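# Transfer 96-well plate from nest N1 to nest N2

## Task

Carry the 96-well culture plate out of plate nest N1 and into plate nest N2. It counts only if the plate rests level within N2's locating features, its A1 well is at the nest corner labelled A1, and its lid is seated all the way down. Then release it and withdraw the grippers.

## Robot and tools

Robot: two arms, left_arm and right_arm, each with a parallel two-finger gripper. Their bases sit at (+0.037, +0.332, 0) and (+0.046, -0.324, 0) m. The shared scene frame has its origin on the table top midway between the arms, +z up and +x reaching out over the table. left_arm is on the +y side; the names do not describe image sides. Viewed from behind the arms, N1 is the left nest (+y) and N2 the right one (-y). The plate begins in N1 with A1 at N1's A1 corner.

Gripper geometry: the fingers point along the gripper's own +z axis and close along its y axis. The reported end_effector_position is a point between the finger pads, roughly 1 cm short of the fingertips. Joint ranges in rad, base to hand: waist -2.880 to 2.880, shoulder 0.000 to 3.142, elbow 0.000 to 3.019, wrist pitch -1.693 to 1.571, wrist yaw -1.571 to 1.571, wrist roll -2.094 to 2.094.

Row format (used by both motion tools): one flat list of 16 numbers covering both arms, always all 16 even if one arm is idle. Order: left x, y, z, qw, qx, qy, qz, opening, then the same eight for the right arm. x, y, z are an absolute gripper position in the scene frame, in metres; the quaternion is an absolute orientation, w first. Opening runs from -1 (closed) to +1 (fully open, 0.094 m) and is a commanded finger width, not an offset. A call is refused and nothing moves if any target lies over 0.6 m from that arm's last reported position along any gripper axis. Each control step, the command is clipped to within 70 mm and 16 degrees of the measured pose; damped IK then favours position over orientation. To keep an arm still or keep its orientation, resend exactly the same pose and quaternion each call rather than copying the drifted values from the latest result.

execute_actions: argument actions is a list with zero or one entry. Empty list: just report the state. {"rows": [...], "steps": n}: up to 15 rows, n from 1 to 15 (default 15), each step 1/30 s; row i is used at step i and the final row repeats. {"steps": n} alone: a wait of up to 300 steps counted from the previous result, including time spent replying. Optional pictures (boolean) toggles images. After an action ends, each arm only continues to its last clipped pose, so long distances need further commands.

move: target is one 16-number row as above; speed is path top speed in m/s, 0.002 to 0.5 (default 0.25), with turning capped at twice that in rad/s. Both grippers travel straight lines that finish together, lasting 0.5 to 10 s; longer paths are cut at 10 s. Openings are applied at the start. Paths ignore obstacles and the other arm, the hand lags and may overshoot speed near full extension. Faster contact hits harder, and aiming further past a surface presses harder.

wait: seconds, 0 to 10; nothing new is sent.
zoom_image: camera (cam_head_left, cam_head_right, cam_high, cam_low, cam_left_wrist, cam_right_wrist) and region [x0, y0, x1, y1] in pixels from the top-left, at most 504 by 504. Head, high and low images are 672x504; wrist images 504x504. Camera calibrations are supplied but may be off by a few degrees and millimetres.
read_manual: section "licences"; returns licence text only.
finished_scene: scene number; ends that scene irreversibly and reports success.

Reading results: the state line gives each gripper's position and quat_wxyz; printed positions get less accurate at long reach, and hands usually stop a centimetre or so off target, typically low. grip_measured is the finger width on the command scale (final Joint positions entry is the width in metres); readings can be about 1 mm off. To hold something, command roughly 0.03 below grip_measured. A move result adds a "move:" line giving the ending (done, off_target, moving, held, fault), limits (paced = pose clipped; held = a check blocked steps, after which the arm may jump quickly) and each gripper's distance from its target. HELD marks blocked steps; "pose unreachable" names an arm whose command the clearance check altered; "Hand target" shows where the controller is driving. Joint torques are raw drive outputs with offsets and noise. MOTOR HOT appears from 85 °C; at 100 °C an OVER-TEMPERATURE FAULT drops that arm, so do not hold loads longer than needed. FAULT lines indicate an arm stop.

Cautions: set the plate down from only a few millimetres at most; a longer drop fails. Never push objects off the table, keep the arms from striking or pressing each other, and avoid slams and hard shoves. Loose objects may occasionally be nudged by outside disturbances. Movements of just a few millimetres may not register. Smooth, efficient motion is preferred.

Each tool is called after "Emit:" as name([rows], argument=value, ...), one row to a line, values as JSON.

## Session

Emit:
execute_actions(actions=[])

Scene clock: 0.00 s of 13200.00 s.
left_arm: end_effector_position=(+0.0662, +0.1129, +0.2468) grip_measured=+1.000 end_effector_quat_wxyz=(+0.175, +0.944, +0.267, +0.083) | right_arm: end_effector_position=(+0.2110, -0.5126, +0.1528) grip_measured=+1.000 end_effector_quat_wxyz=(+0.145, +0.175, +0.974, -0.015)
Joint positions: left_arm=[-1.555  0.687  0.828 -1.433 -0.276  0.976  0.094] | right_arm=[-1.076  0.833  0.657 -1.166 -0.185 -0.599  0.094]
Joint velocities: left_arm=[-0.005 -0.005 -0.007  0.007 -0.051  0.022  0.   ] | right_arm=[ 0.005  0.015  0.002 -0.007 -0.037 -0.051  0.   ]
Joint torques (N m, as the arm reports them, + toward a larger angle): no reading
Hand target (left_arm): +0.066, +0.107, +0.261; +0.191, +0.941, +0.269, +0.077
Hand target (right_arm): +0.216, -0.520, +0.165; +0.156, +0.173, +0.972, -0.026

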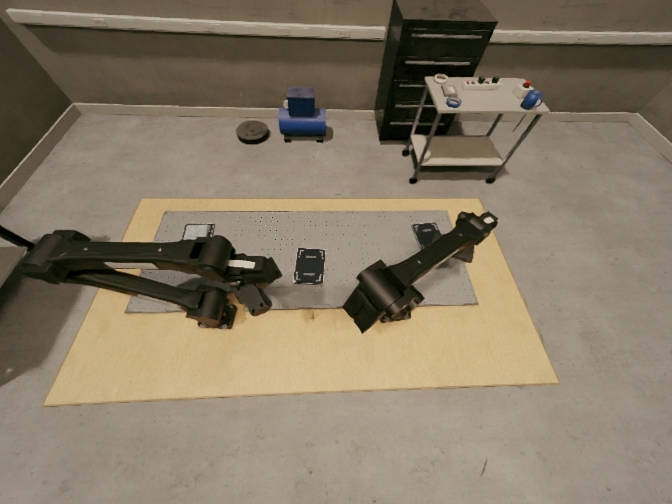

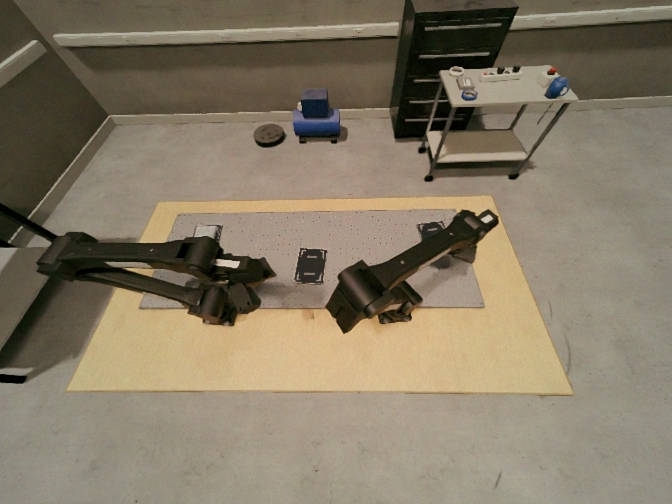

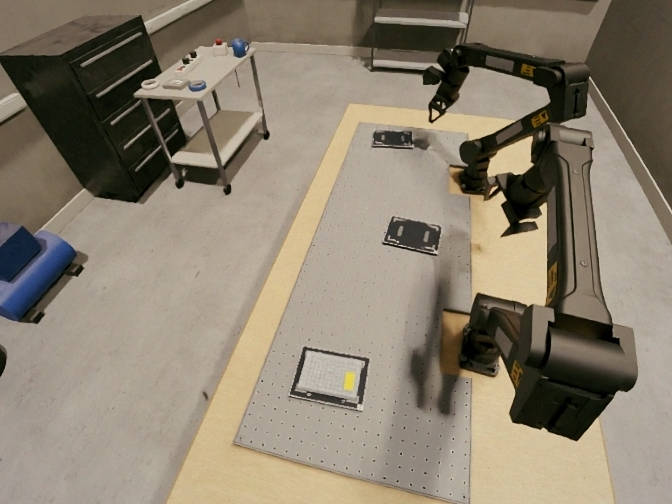

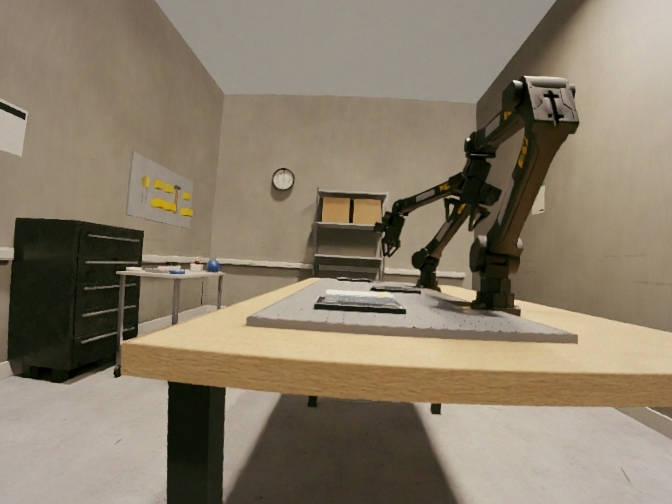

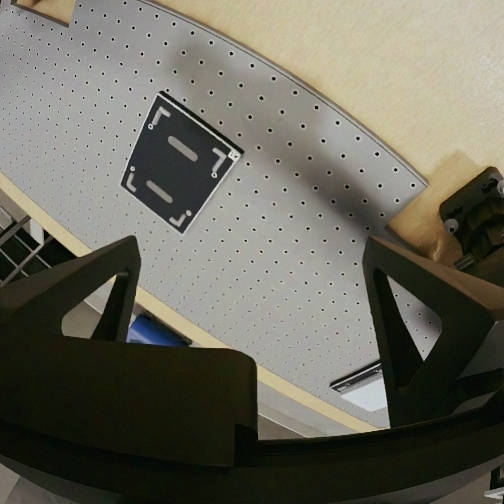

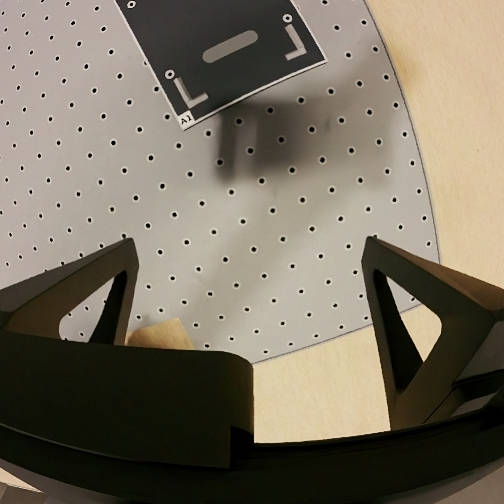

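Emit:
move(target=[0.36,0.46,0.2,0,0,1,0,1,0.36,-0.5,0.2,0,0,1,0,1])

Emit:
zoom_image(camera="cam_head_left", region=[130,190,500,320])

Scene clock: 7.67 s of 13200.00 s.
left_arm: end_effector_position=(+0.3373, +0.4566, +0.1844) grip_measured=+1.000 end_effector_quat_wxyz=(-0.014, +0.011, +1.000, +0.010) | right_arm: end_effector_position=(+0.3451, -0.4955, +0.1814) grip_measured=+1.000 end_effector_quat_wxyz=(-0.017, +0.004, +1.000, +0.010)
Joint positions: left_arm=[ 0.476  1.219  1.01  -1.379 -0.03   0.4    0.094] | right_arm=[-0.618  1.29   1.063 -1.383 -0.001 -0.51   0.094]
Joint velocities: left_arm=[-0.024  0.005  0.017 -0.007 -0.022 -0.066  0.   ] | right_arm=[-0.005 -0.015  0.007 -0.042  0.037 -0.051  0.   ]
Joint torques (N m, as the arm reports them, + toward a larger angle): left_arm=[-0.38 -4.64 14.56  0.41 -0.06 -0.17] | right_arm=[ 0.59 -6.7  14.41 -0.6   0.18  0.11]
Hand target (left_arm): +0.354, +0.467, +0.201; +0.010, +0.000, +1.000, +0.022
Hand target (right_arm): +0.358, -0.501, +0.199; -0.004, +0.002, +1.000, +0.000
Off the commanded pose (left_arm): 0.028 m, 2 deg.
Off the commanded pose (right_arm): 0.024 m, 2 deg.
move: off_target (left_arm, right_arm)
camera_calibration (this result's frames):
cam_left_wrist: T_world_to_cam=[[-0.0176838, -0.999079, -0.0390944, 0.468537], [-0.79428, -0.0097119, 0.607475, 0.161814], [-0.607295, 0.0417944, -0.793376, 0.458797], [0, 0, 0, 1]] pos_world=[0.415436, 0.450502, 0.284018]
cam_right_wrist: T_world_to_cam=[[-0.0154477, -0.999817, -0.0112529, -0.486114], [-0.78681, 0.00521035, 0.617174, 0.164336], [-0.617002, 0.0183877, -0.786747, 0.484438], [0, 0, 0, 1]] pos_world=[0.420691, -0.495789, 0.274236]

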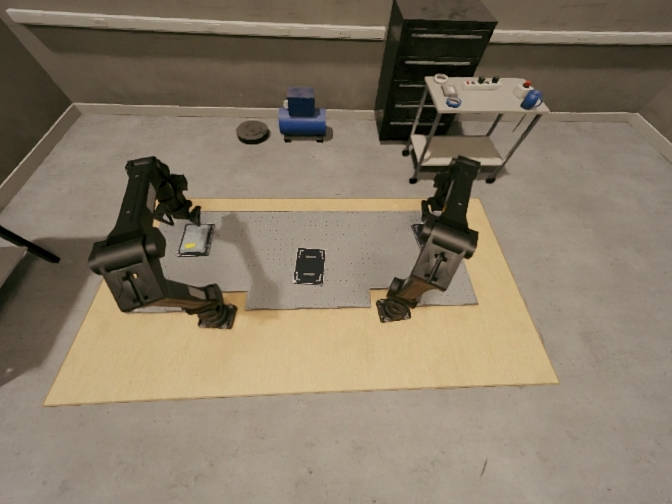

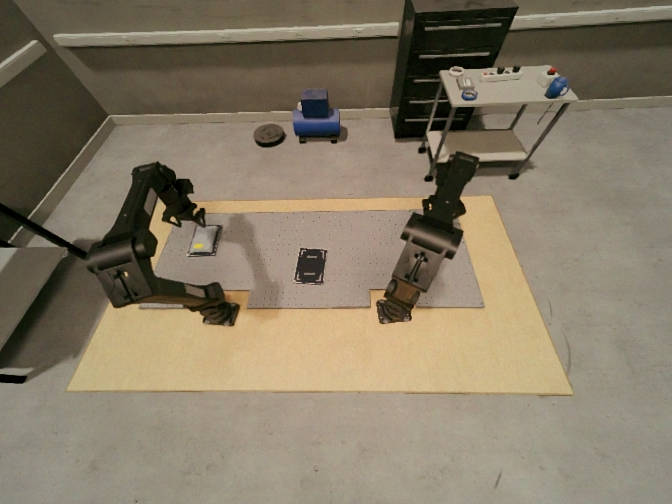

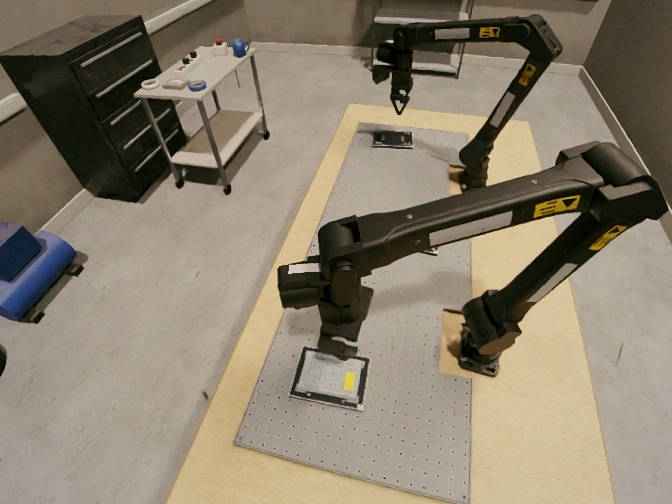

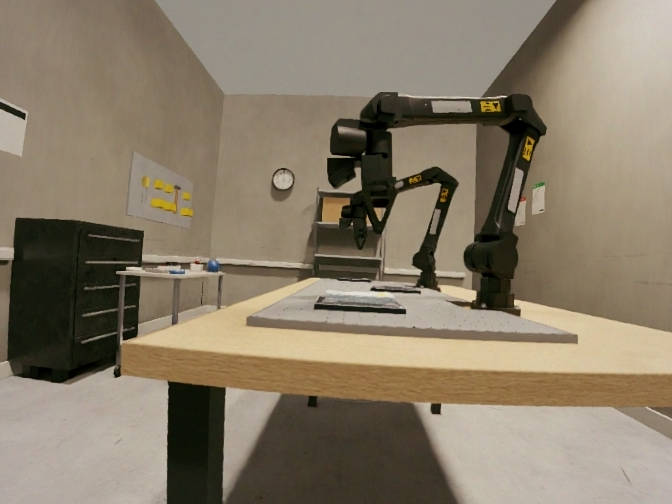

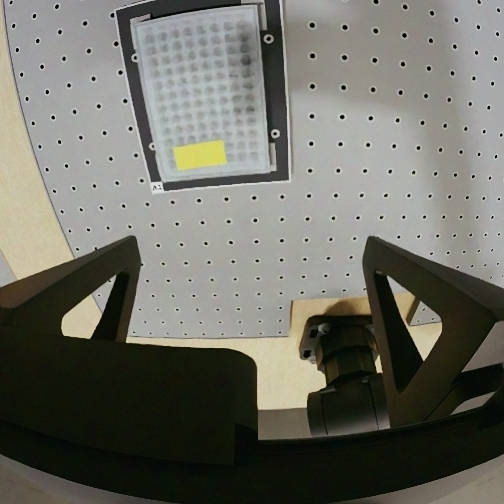

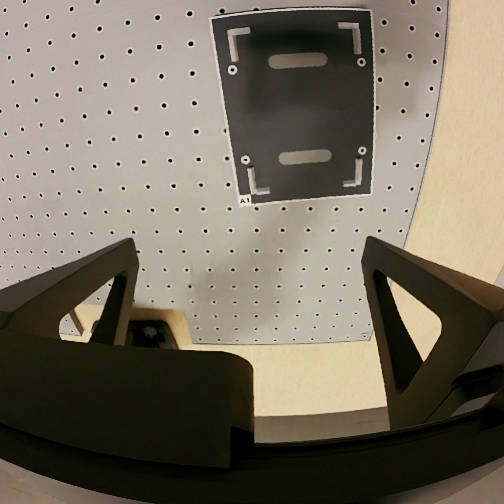

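Region (130, 190, 500, 320) of cam_head_left's 672x504 image, scaled by 1.362, with more detail than that image has; it fills the top 177 rows of this view, and the rest is white.

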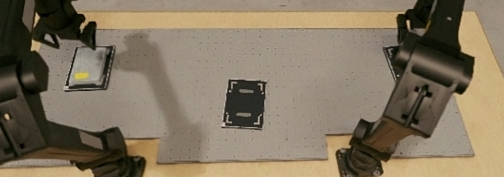

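Emit:
move(target=[0.38,0.5,0.095,0,-0.035,1,0,1,0.37,-0.54,0.095,0,-0.035,1,0,1], speed=0.12)

Scene clock: 10.17 s of 13200.00 s.
left_arm: end_effector_position=(+0.3771, +0.4960, +0.0965) grip_measured=+1.000 end_effector_quat_wxyz=(-0.008, -0.025, +1.000, -0.001) | right_arm: end_effector_position=(+0.3670, -0.5353, +0.0945) grip_measured=+1.000 end_effector_quat_wxyz=(-0.007, -0.032, +0.999, +0.005)
Joint positions: left_arm=[ 0.546  1.44   0.972 -1.117 -0.005  0.397  0.094] | right_arm=[-0.68   1.462  0.989 -1.115 -0.001 -0.644  0.094]
Joint velocities: left_arm=[ 0.005 -0.024 -0.032 -0.012  0.007 -0.037  0.   ] | right_arm=[-0.015 -0.005 -0.027  0.002 -0.081 -0.051  0.   ]
Joint torques (N m, as the arm reports them, + toward a larger angle): left_arm=[-0.66 -7.31  9.34  0.67  0.21 -0.12] | right_arm=[-0.24 -8.85  8.92  1.02 -0.01  0.  ]
Hand target (left_arm): +0.381, +0.502, +0.095; -0.001, -0.035, +0.999, +0.001
Hand target (right_arm): +0.369, -0.540, +0.095; +0.001, -0.035, +0.999, +0.000
Off the commanded pose (left_arm): 0.005 m, 1 deg.
Off the commanded pose (right_arm): 0.006 m, 1 deg.
move: done
camera_calibration (this result's frames):
cam_left_wrist: T_world_to_cam=[[0.0554691, -0.998313, -0.0171608, 0.475096], [-0.799225, -0.054696, 0.598538, 0.272251], [-0.598466, -0.0194849, -0.800911, 0.43939], [0, 0, 0, 1]] pos_world=[0.454197, 0.497747, 0.197113]
cam_right_wrist: T_world_to_cam=[[0.0563352, -0.998409, -0.00227019, -0.552993], [-0.798265, -0.0464075, 0.600515, 0.213599], [-0.599666, -0.0320179, -0.79961, 0.398144], [0, 0, 0, 1]] pos_world=[0.440415, -0.529453, 0.188835]

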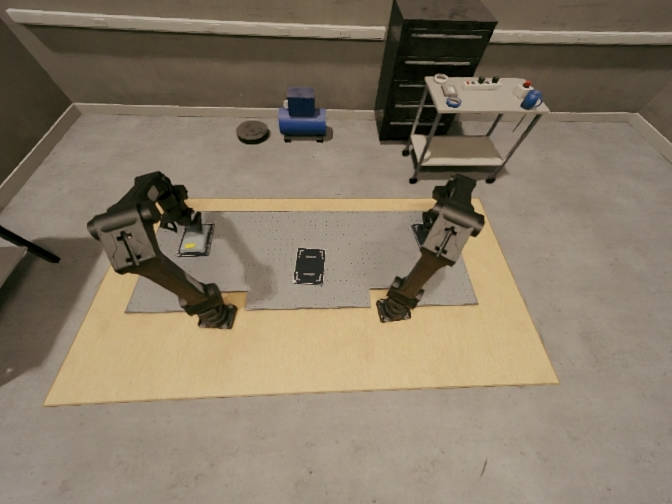

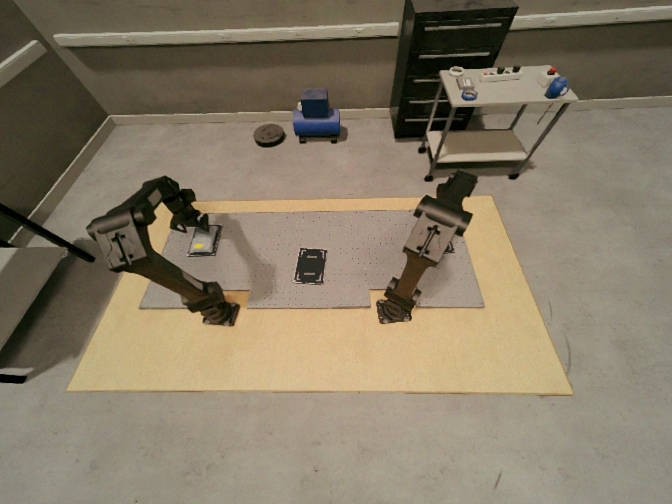

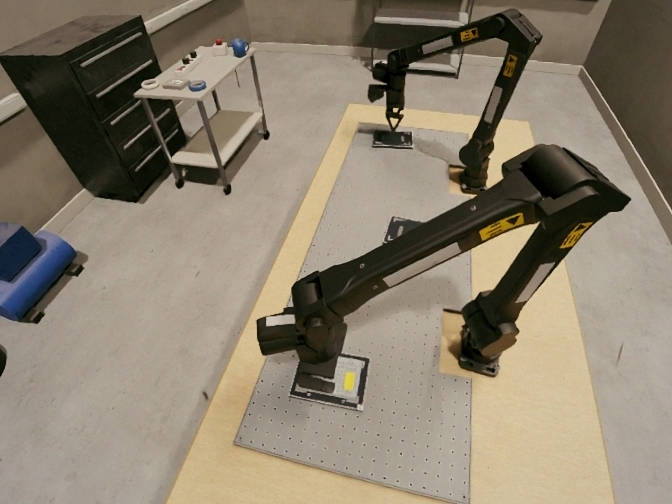

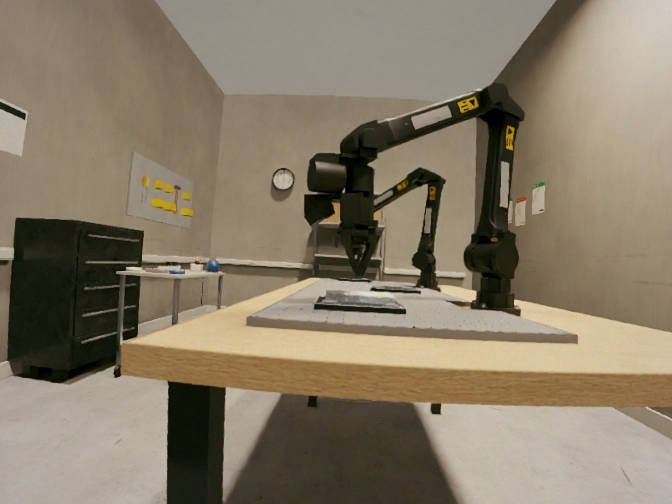

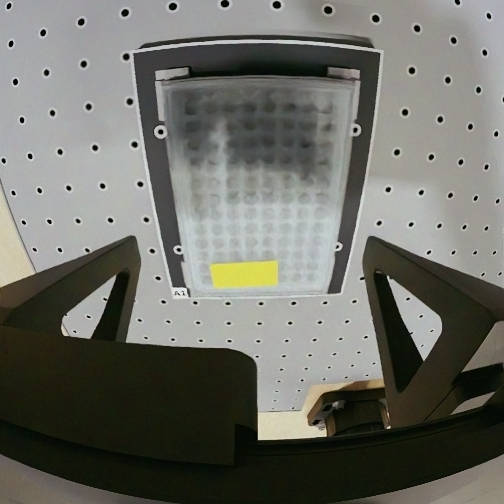

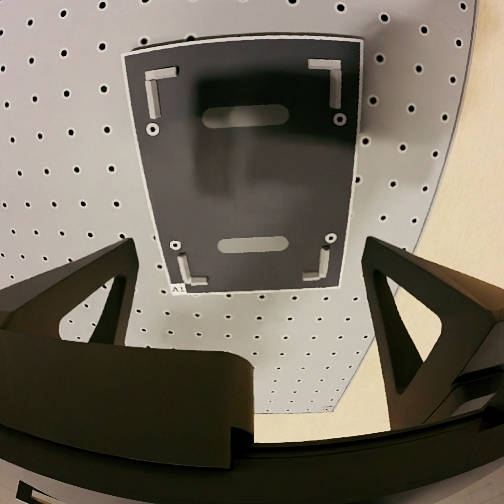

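Emit:
move(target=[0.372,0.492,0.06,0,-0.032,1,0,1,0.362,-0.536,0.06,0,-0.062,1,0,1], speed=0.05)

Emit:
zoom_image(camera="cam_low", region=[300,250,430,330])

Scene clock: 12.83 s of 13200.00 s.
left_arm: end_effector_position=(+0.3675, +0.4909, +0.0630) grip_measured=+1.000 end_effector_quat_wxyz=(-0.004, -0.028, +1.000, -0.000) | right_arm: end_effector_position=(+0.3606, -0.5311, +0.0624) grip_measured=+1.000 end_effector_quat_wxyz=(-0.004, -0.060, +0.998, +0.003)
Joint positions: left_arm=[ 0.546  1.457  0.888 -1.01  -0.003  0.392  0.094] | right_arm=[-0.68   1.485  0.917 -1.013 -0.001 -0.7    0.094]
Joint velocities: left_arm=[-0.005  0.005 -0.012 -0.007 -0.051 -0.037  0.   ] | right_arm=[-0.015  0.005  0.012 -0.007 -0.022  0.066  0.   ]
Joint torques (N m, as the arm reports them, + toward a larger angle): left_arm=[-1.36 -6.19  8.88  0.76  0.23 -0.15] | right_arm=[-0.74 -8.35  8.41  1.05  0.04 -0.02]
Hand target (left_arm): +0.373, +0.492, +0.060; -0.000, -0.032, +0.999, -0.000
Hand target (right_arm): +0.362, -0.536, +0.060; +0.000, -0.062, +0.998, -0.000
Off the commanded pose (left_arm): 0.005 m, 1 deg.
Off the commanded pose (right_arm): 0.006 m, 1 deg.
move: done
camera_calibration (this result's frames):
cam_left_wrist: T_world_to_cam=[[0.0613374, -0.997957, -0.017865, 0.467727], [-0.803371, -0.0599833, 0.59245, 0.288876], [-0.592311, -0.0219871, -0.805409, 0.405958], [0, 0, 0, 1]] pos_world=[0.443839, 0.493025, 0.164174]
cam_right_wrist: T_world_to_cam=[[0.111824, -0.993727, 0.00138877, -0.566272], [-0.798203, -0.0889889, 0.595779, 0.205602], [-0.591918, -0.0677308, -0.803147, 0.34727], [0, 0, 0, 1]] pos_world=[0.43299, -0.520902, 0.157202]

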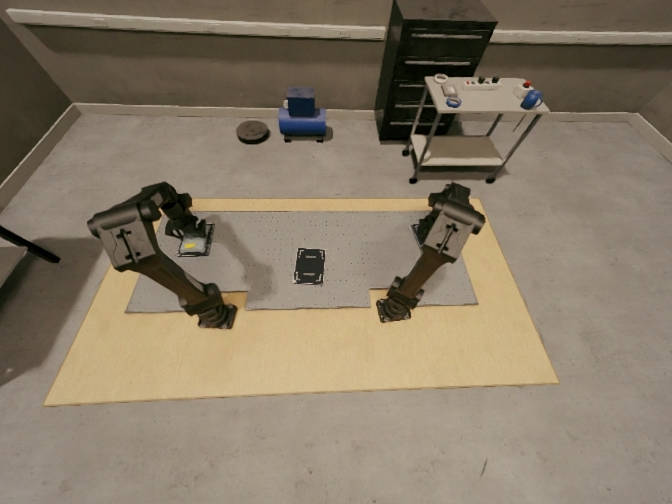

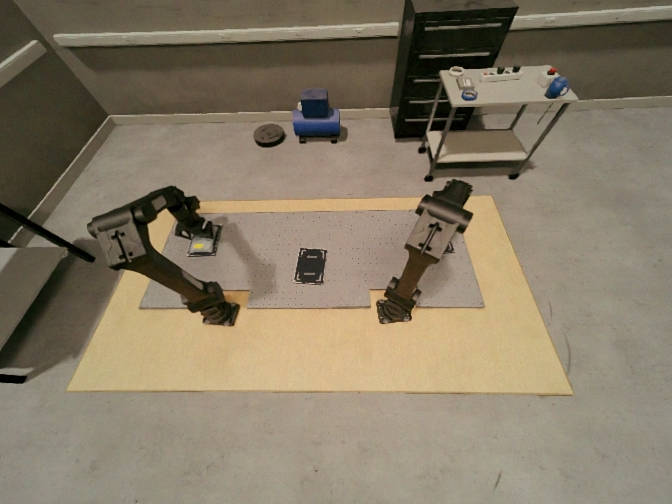

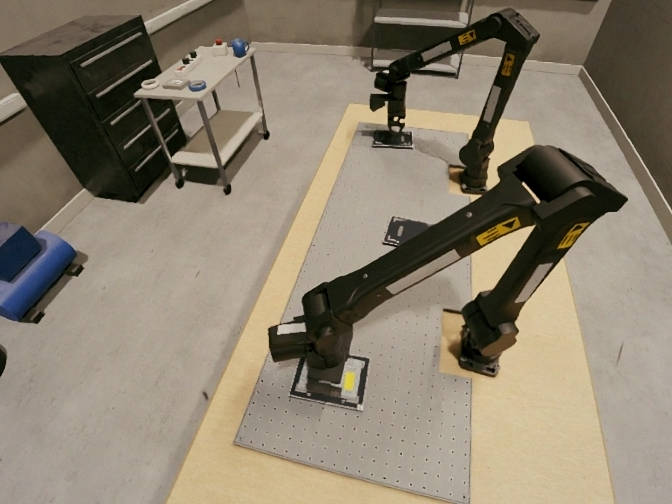

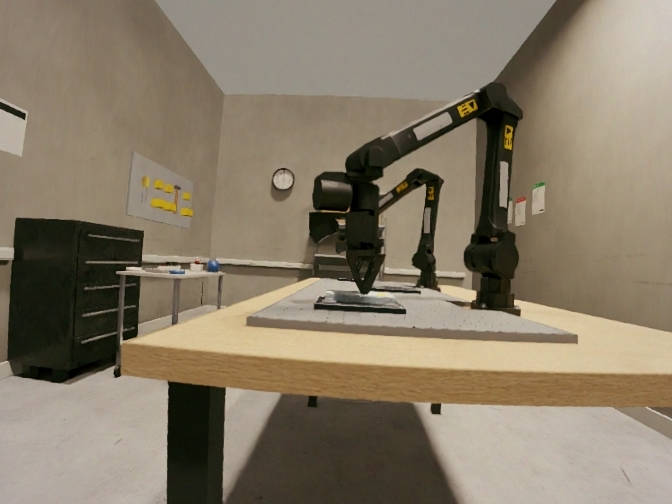

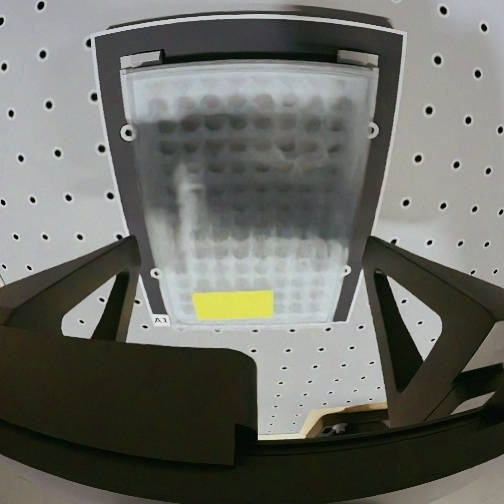

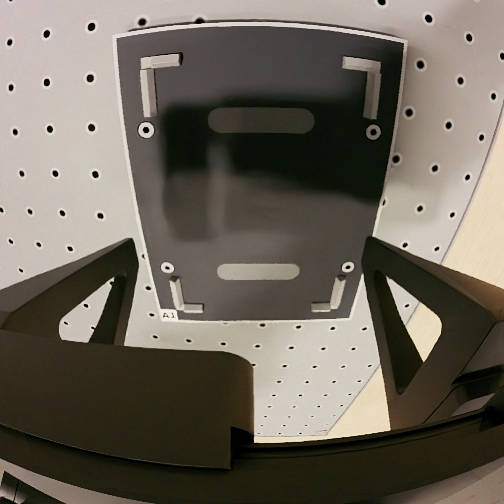

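Region (300, 250, 430, 330) of cam_low's 672x504 image, scaled by 3.877, with more detail than that image has; it fills the top 310 rows of this view, and the rest is white.

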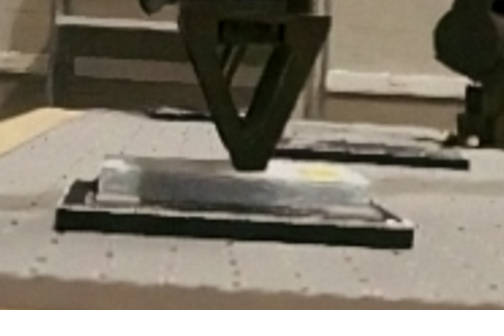

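Emit:
move(target=[0.372,0.492,0.042,0,-0.032,1,0,1,0.3,-0.4,0.15,0,0,1,0,1], speed=0.1)

Emit:
zoom_image(camera="cam_low", region=[300,250,430,330])

Scene clock: 16.23 s of 13200.00 s.
left_arm: end_effector_position=(+0.3684, +0.4913, +0.0467) grip_measured=+1.000 end_effector_quat_wxyz=(-0.002, -0.029, +1.000, +0.001) | right_arm: end_effector_position=(+0.3045, -0.4016, +0.1507) grip_measured=+1.000 end_effector_quat_wxyz=(+0.004, -0.005, +1.000, -0.001)
Joint positions: left_arm=[ 0.546  1.483  0.866 -0.956 -0.003  0.391  0.094] | right_arm=[-0.389  1.067  0.806 -1.301 -0.    -0.299  0.094]
Joint velocities: left_arm=[-0.015 -0.005  0.017 -0.007 -0.037  0.022  0.   ] | right_arm=[ 0.005 -0.024 -0.027 -0.007 -0.007 -0.051  0.   ]
Joint torques (N m, as the arm reports them, + toward a larger angle): left_arm=[-1.48 -6.86  8.4   0.69  0.21 -0.13] | right_arm=[ 0.44 -4.64  9.53 -0.42  0.21  0.2 ]
Hand target (left_arm): +0.372, +0.492, +0.042; -0.000, -0.032, +0.999, -0.000
Hand target (right_arm): +0.300, -0.400, +0.151; -0.003, -0.000, +1.000, -0.001
Off the commanded pose (left_arm): 0.006 m, 0 deg.
Off the commanded pose (right_arm): 0.005 m, 1 deg.
move: done
camera_calibration (this result's frames):
cam_left_wrist: T_world_to_cam=[[0.0617953, -0.997897, -0.0195929, 0.467676], [-0.805785, -0.0614634, 0.58901, 0.300999], [-0.588975, -0.0206104, -0.807888, 0.391585], [0, 0, 0, 1]] pos_world=[0.444274, 0.493263, 0.148228]
cam_right_wrist: T_world_to_cam=[[0.00245764, -0.999939, 0.010805, -0.402114], [-0.812763, 0.00429756, 0.582578, 0.163604], [-0.582589, -0.0102137, -0.812703, 0.415413], [0, 0, 0, 1]] pos_world=[0.375974, -0.398549, 0.24664]

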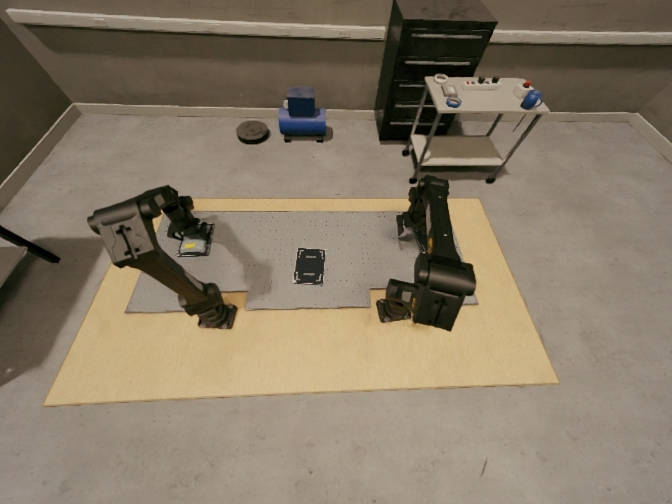

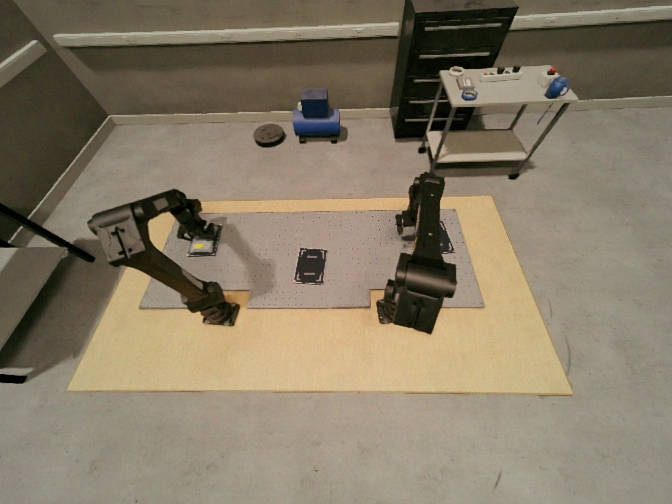

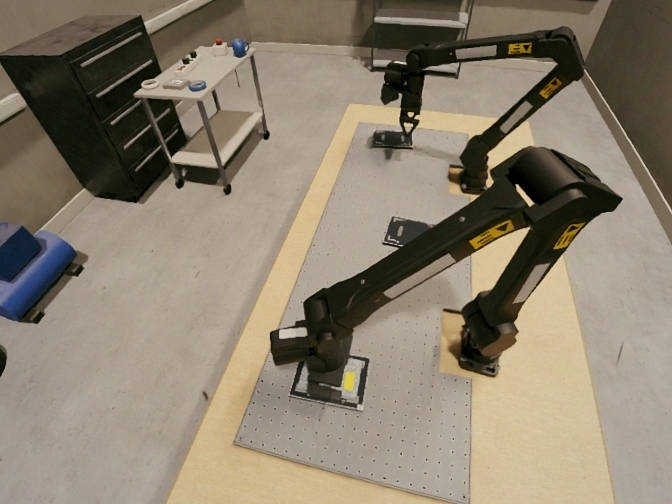

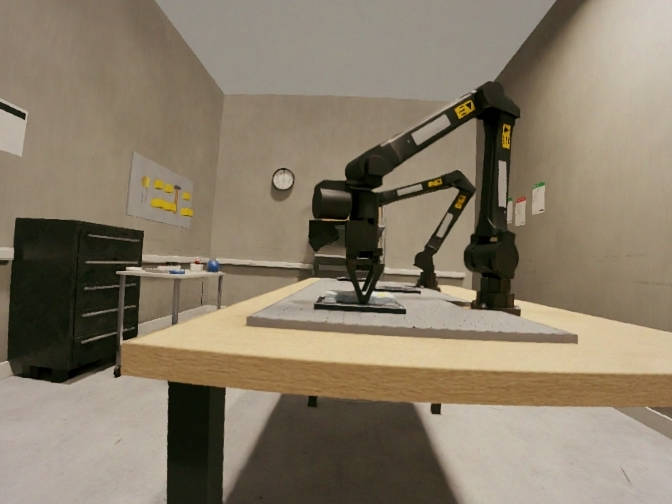

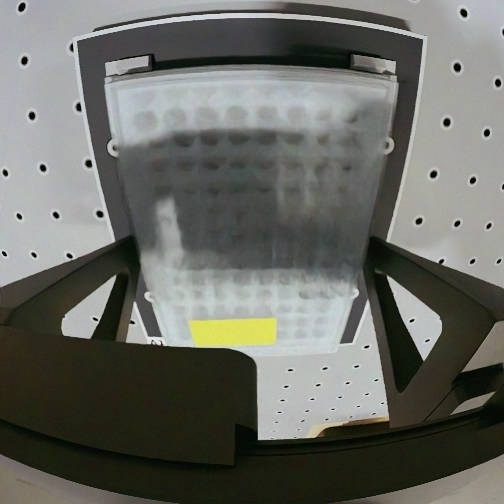

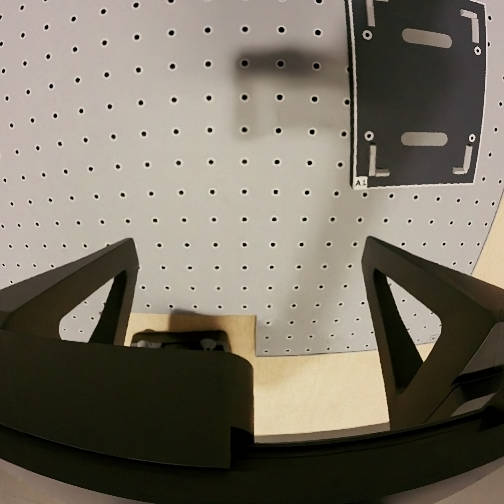

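Region (300, 250, 430, 330) of cam_low's 672x504 image, scaled by 3.877, with more detail than that image has; it fills the top 310 rows of this view, and the rest is white.

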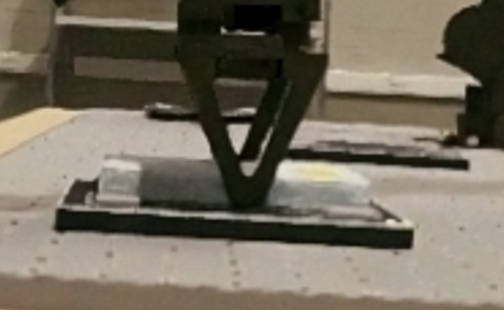

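Slightly lower, then grip.

Emit:
execute_actions([
  {"rows":[[0.372,0.492,0.038,0,-0.032,1,0,1,0.3,-0.4,0.15,0,0,1,0,1]]},
], pictures=false)

Emit:
execute_actions([
  {"rows":[[0.372,0.492,0.038,0,-0.032,1,0,0.78,0.3,-0.4,0.15,0,0,1,0,1]]},
], pictures=false)

Scene clock: 17.87 s of 13200.00 s.
left_arm: end_effector_position=(+0.3690, +0.4916, +0.0440) grip_measured=+1.000 end_effector_quat_wxyz=(-0.000, -0.029, +1.000, +0.001) | right_arm: end_effector_position=(+0.3027, -0.4011, +0.1487) grip_measured=+1.000 end_effector_quat_wxyz=(+0.002, -0.003, +1.000, -0.000)
Joint positions: left_arm=[ 0.546  1.488  0.862 -0.944 -0.002  0.391  0.094] | right_arm=[-0.389  1.067  0.801 -1.301 -0.    -0.296  0.094]
Joint velocities: left_arm=[-0.005 -0.005 -0.022  0.002 -0.022 -0.022  0.   ] | right_arm=[-0.005  0.015  0.002 -0.017  0.037 -0.037  0.   ]
Joint torques (N m, as the arm reports them, + toward a larger angle): left_arm=[-1.47 -6.52  8.24  0.73  0.18 -0.1 ] | right_arm=[ 0.05 -4.77  9.6  -0.17  0.04  0.18]
Hand target (left_arm): +0.372, +0.492, +0.038; +0.000, -0.032, +0.999, +0.000
Hand target (right_arm): +0.300, -0.400, +0.150; -0.000, +0.000, +1.000, +0.000
Off the commanded pose (left_arm): 0.007 m, 0 deg.
Off the commanded pose (right_arm): 0.003 m, 0 deg.
Steps of this call (steps 1 to 34: nothing new was sent; steps 35 to 49: all 15 steps of this action). Readings (end_effector_position):
35: left_arm (+0.3687, +0.4915, +0.0465) | right_arm (+0.3043, -0.4016, +0.1505)
36: left_arm (+0.3690, +0.4917, +0.0460) | right_arm (+0.3041, -0.4015, +0.1503)
38: left_arm (+0.3689, +0.4916, +0.0446) | right_arm (+0.3033, -0.4013, +0.1494)
42: left_arm (+0.3690, +0.4916, +0.0440) | right_arm (+0.3027, -0.4011, +0.1487)
49: the state above

Scene clock: 18.37 s of 13200.00 s.
left_arm: end_effector_position=(+0.3690, +0.4916, +0.0440) grip_measured=+0.805 end_effector_quat_wxyz=(-0.000, -0.029, +1.000, +0.001) | right_arm: end_effector_position=(+0.3027, -0.4011, +0.1487) grip_measured=+1.000 end_effector_quat_wxyz=(+0.002, -0.003, +1.000, -0.000)
Joint positions: left_arm=[ 0.546  1.488  0.862 -0.944 -0.002  0.391  0.085] | right_arm=[-0.389  1.067  0.801 -1.301 -0.    -0.296  0.094]
Joint velocities: left_arm=[-0.015 -0.015  0.007 -0.037  0.007  0.007 -0.001] | right_arm=[-0.005  0.005  0.002 -0.007 -0.051  0.007  0.   ]
Joint torques (N m, as the arm reports them, + toward a larger angle): left_arm=[-1.56 -6.61  8.24  0.77  0.19 -0.14] | right_arm=[-0.08 -4.68  9.56 -0.17  0.06  0.18]
Hand target (left_arm): +0.372, +0.492, +0.038; -0.000, -0.032, +0.999, +0.000
Hand target (right_arm): +0.300, -0.400, +0.150; -0.000, +0.000, +1.000, +0.000
Off the commanded pose (left_arm): 0.007 m, 0 deg.
Off the commanded pose (right_arm): 0.003 m, 0 deg.
Steps of this call (steps 1 to 15: all 15 steps of this action). Readings (end_effector_position):
1: left_arm (+0.3690, +0.4916, +0.0440) | right_arm (+0.3027, -0.4011, +0.1487)
2: left_arm (+0.3690, +0.4916, +0.0440) | right_arm (+0.3027, -0.4011, +0.1487)
4: left_arm (+0.3690, +0.4916, +0.0440) | right_arm (+0.3027, -0.4011, +0.1487)
8: left_arm (+0.3690, +0.4916, +0.0440) | right_arm (+0.3027, -0.4011, +0.1487)
15: the state above

Emit:
move(target=[0.37,0.492,0.095,0,-0.032,1,0,0.77,0.3,-0.4,0.15,0,0,1,0,1], speed=0.04)

Emit:
zoom_image(camera="cam_low", region=[300,250,430,330])

Scene clock: 20.73 s of 13200.00 s.
left_arm: end_effector_position=(+0.3523, +0.4832, +0.0711) grip_measured=+0.805 end_effector_quat_wxyz=(-0.027, -0.029, +0.999, -0.012) | right_arm: end_effector_position=(+0.3027, -0.4011, +0.1487) grip_measured=+1.000 end_effector_quat_wxyz=(+0.002, -0.003, +1.000, -0.000)
Joint positions: left_arm=[ 0.546  1.433  0.887 -1.083 -0.     0.391  0.085] | right_arm=[-0.389  1.067  0.801 -1.301 -0.    -0.296  0.094]
Joint velocities: left_arm=[-0.005  0.005 -0.012  0.017 -0.022 -0.095  0.   ] | right_arm=[ 0.005 -0.005 -0.007  0.002 -0.037 -0.095  0.   ]
Joint torques (N m, as the arm reports them, + toward a larger angle): left_arm=[-1.2  -9.73 12.66 -0.6   0.15 -0.11] | right_arm=[-0.11 -4.78  9.67 -0.21  0.04  0.17]
Hand target (left_arm): +0.368, +0.491, +0.095; +0.000, -0.032, +0.999, -0.000
Hand target (right_arm): +0.300, -0.400, +0.150; -0.000, +0.000, +1.000, +0.000
Off the commanded pose (left_arm): 0.031 m, 3 deg.
Off the commanded pose (right_arm): 0.003 m, 0 deg.
move: off_target (left_arm)
camera_calibration (this result's frames):
cam_left_wrist: T_world_to_cam=[[0.0618494, -0.99808, 0.00336164, 0.459433], [-0.775994, -0.0459683, 0.629064, 0.252383], [-0.627701, -0.0415158, -0.777347, 0.423173], [0, 0, 0, 1]] pos_world=[0.433058, 0.487721, 0.168643]
cam_right_wrist: T_world_to_cam=[[-0.000542639, -0.999957, 0.00925956, -0.400432], [-0.809757, 0.00587257, 0.586736, 0.16242], [-0.586765, -0.00717961, -0.809726, 0.41482], [0, 0, 0, 1]] pos_world=[0.374705, -0.39839, 0.2443]

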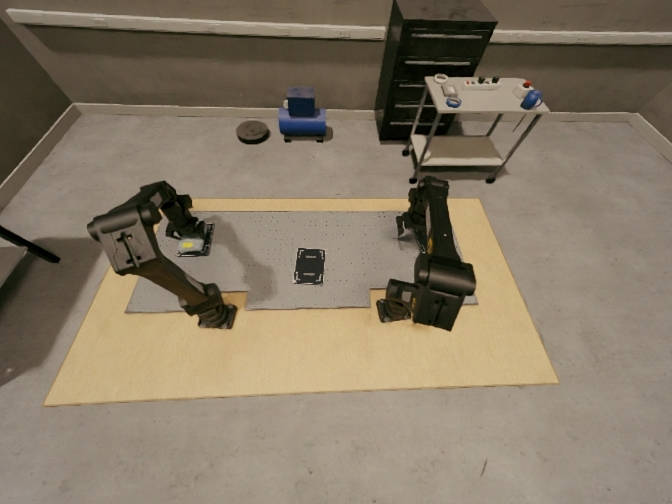

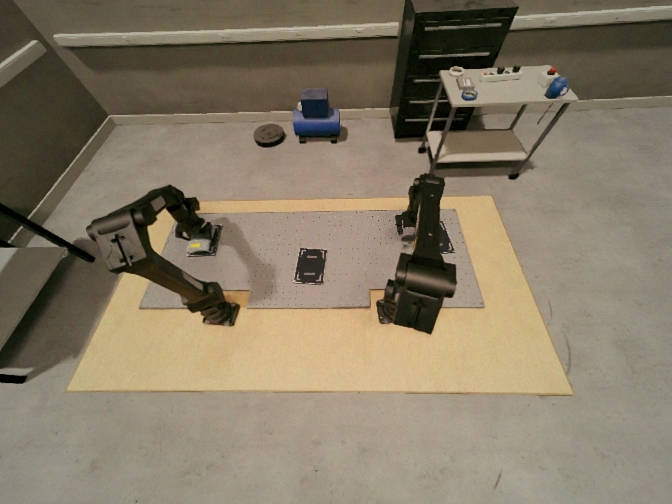

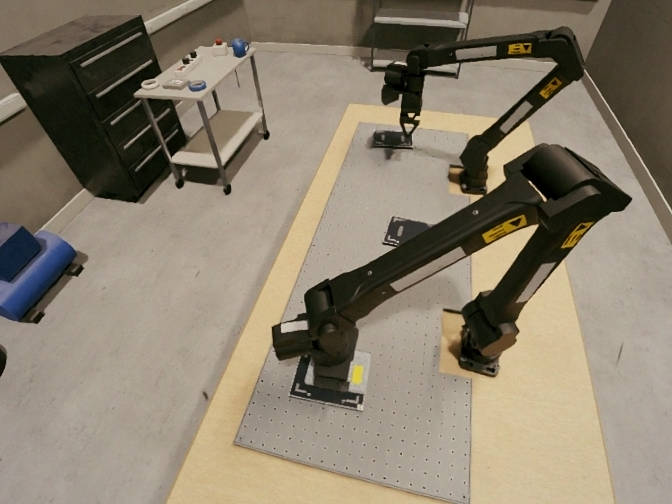

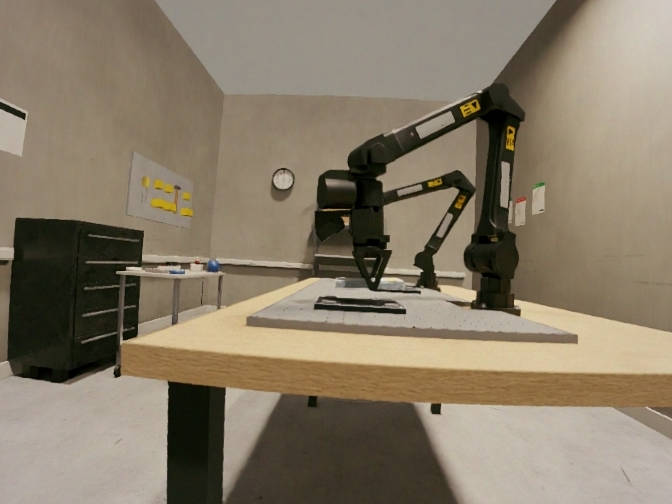

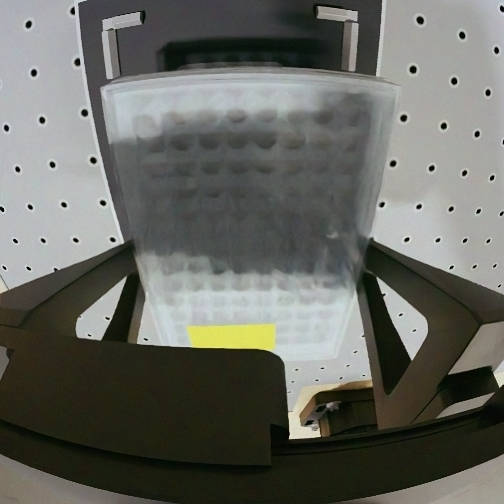

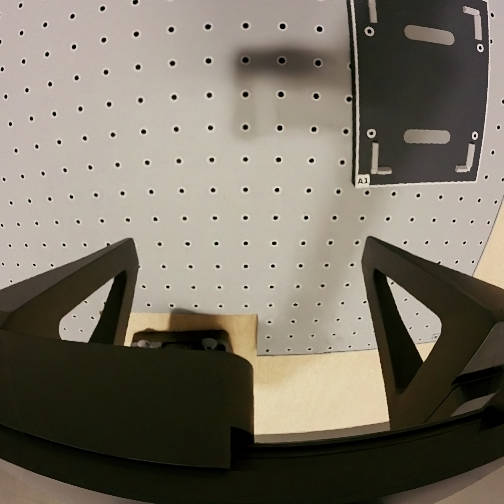

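Region (300, 250, 430, 330) of cam_low's 672x504 image, scaled by 3.877, with more detail than that image has; it fills the top 310 rows of this view, and the rest is white.

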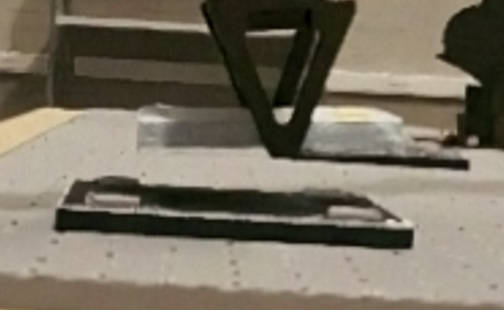

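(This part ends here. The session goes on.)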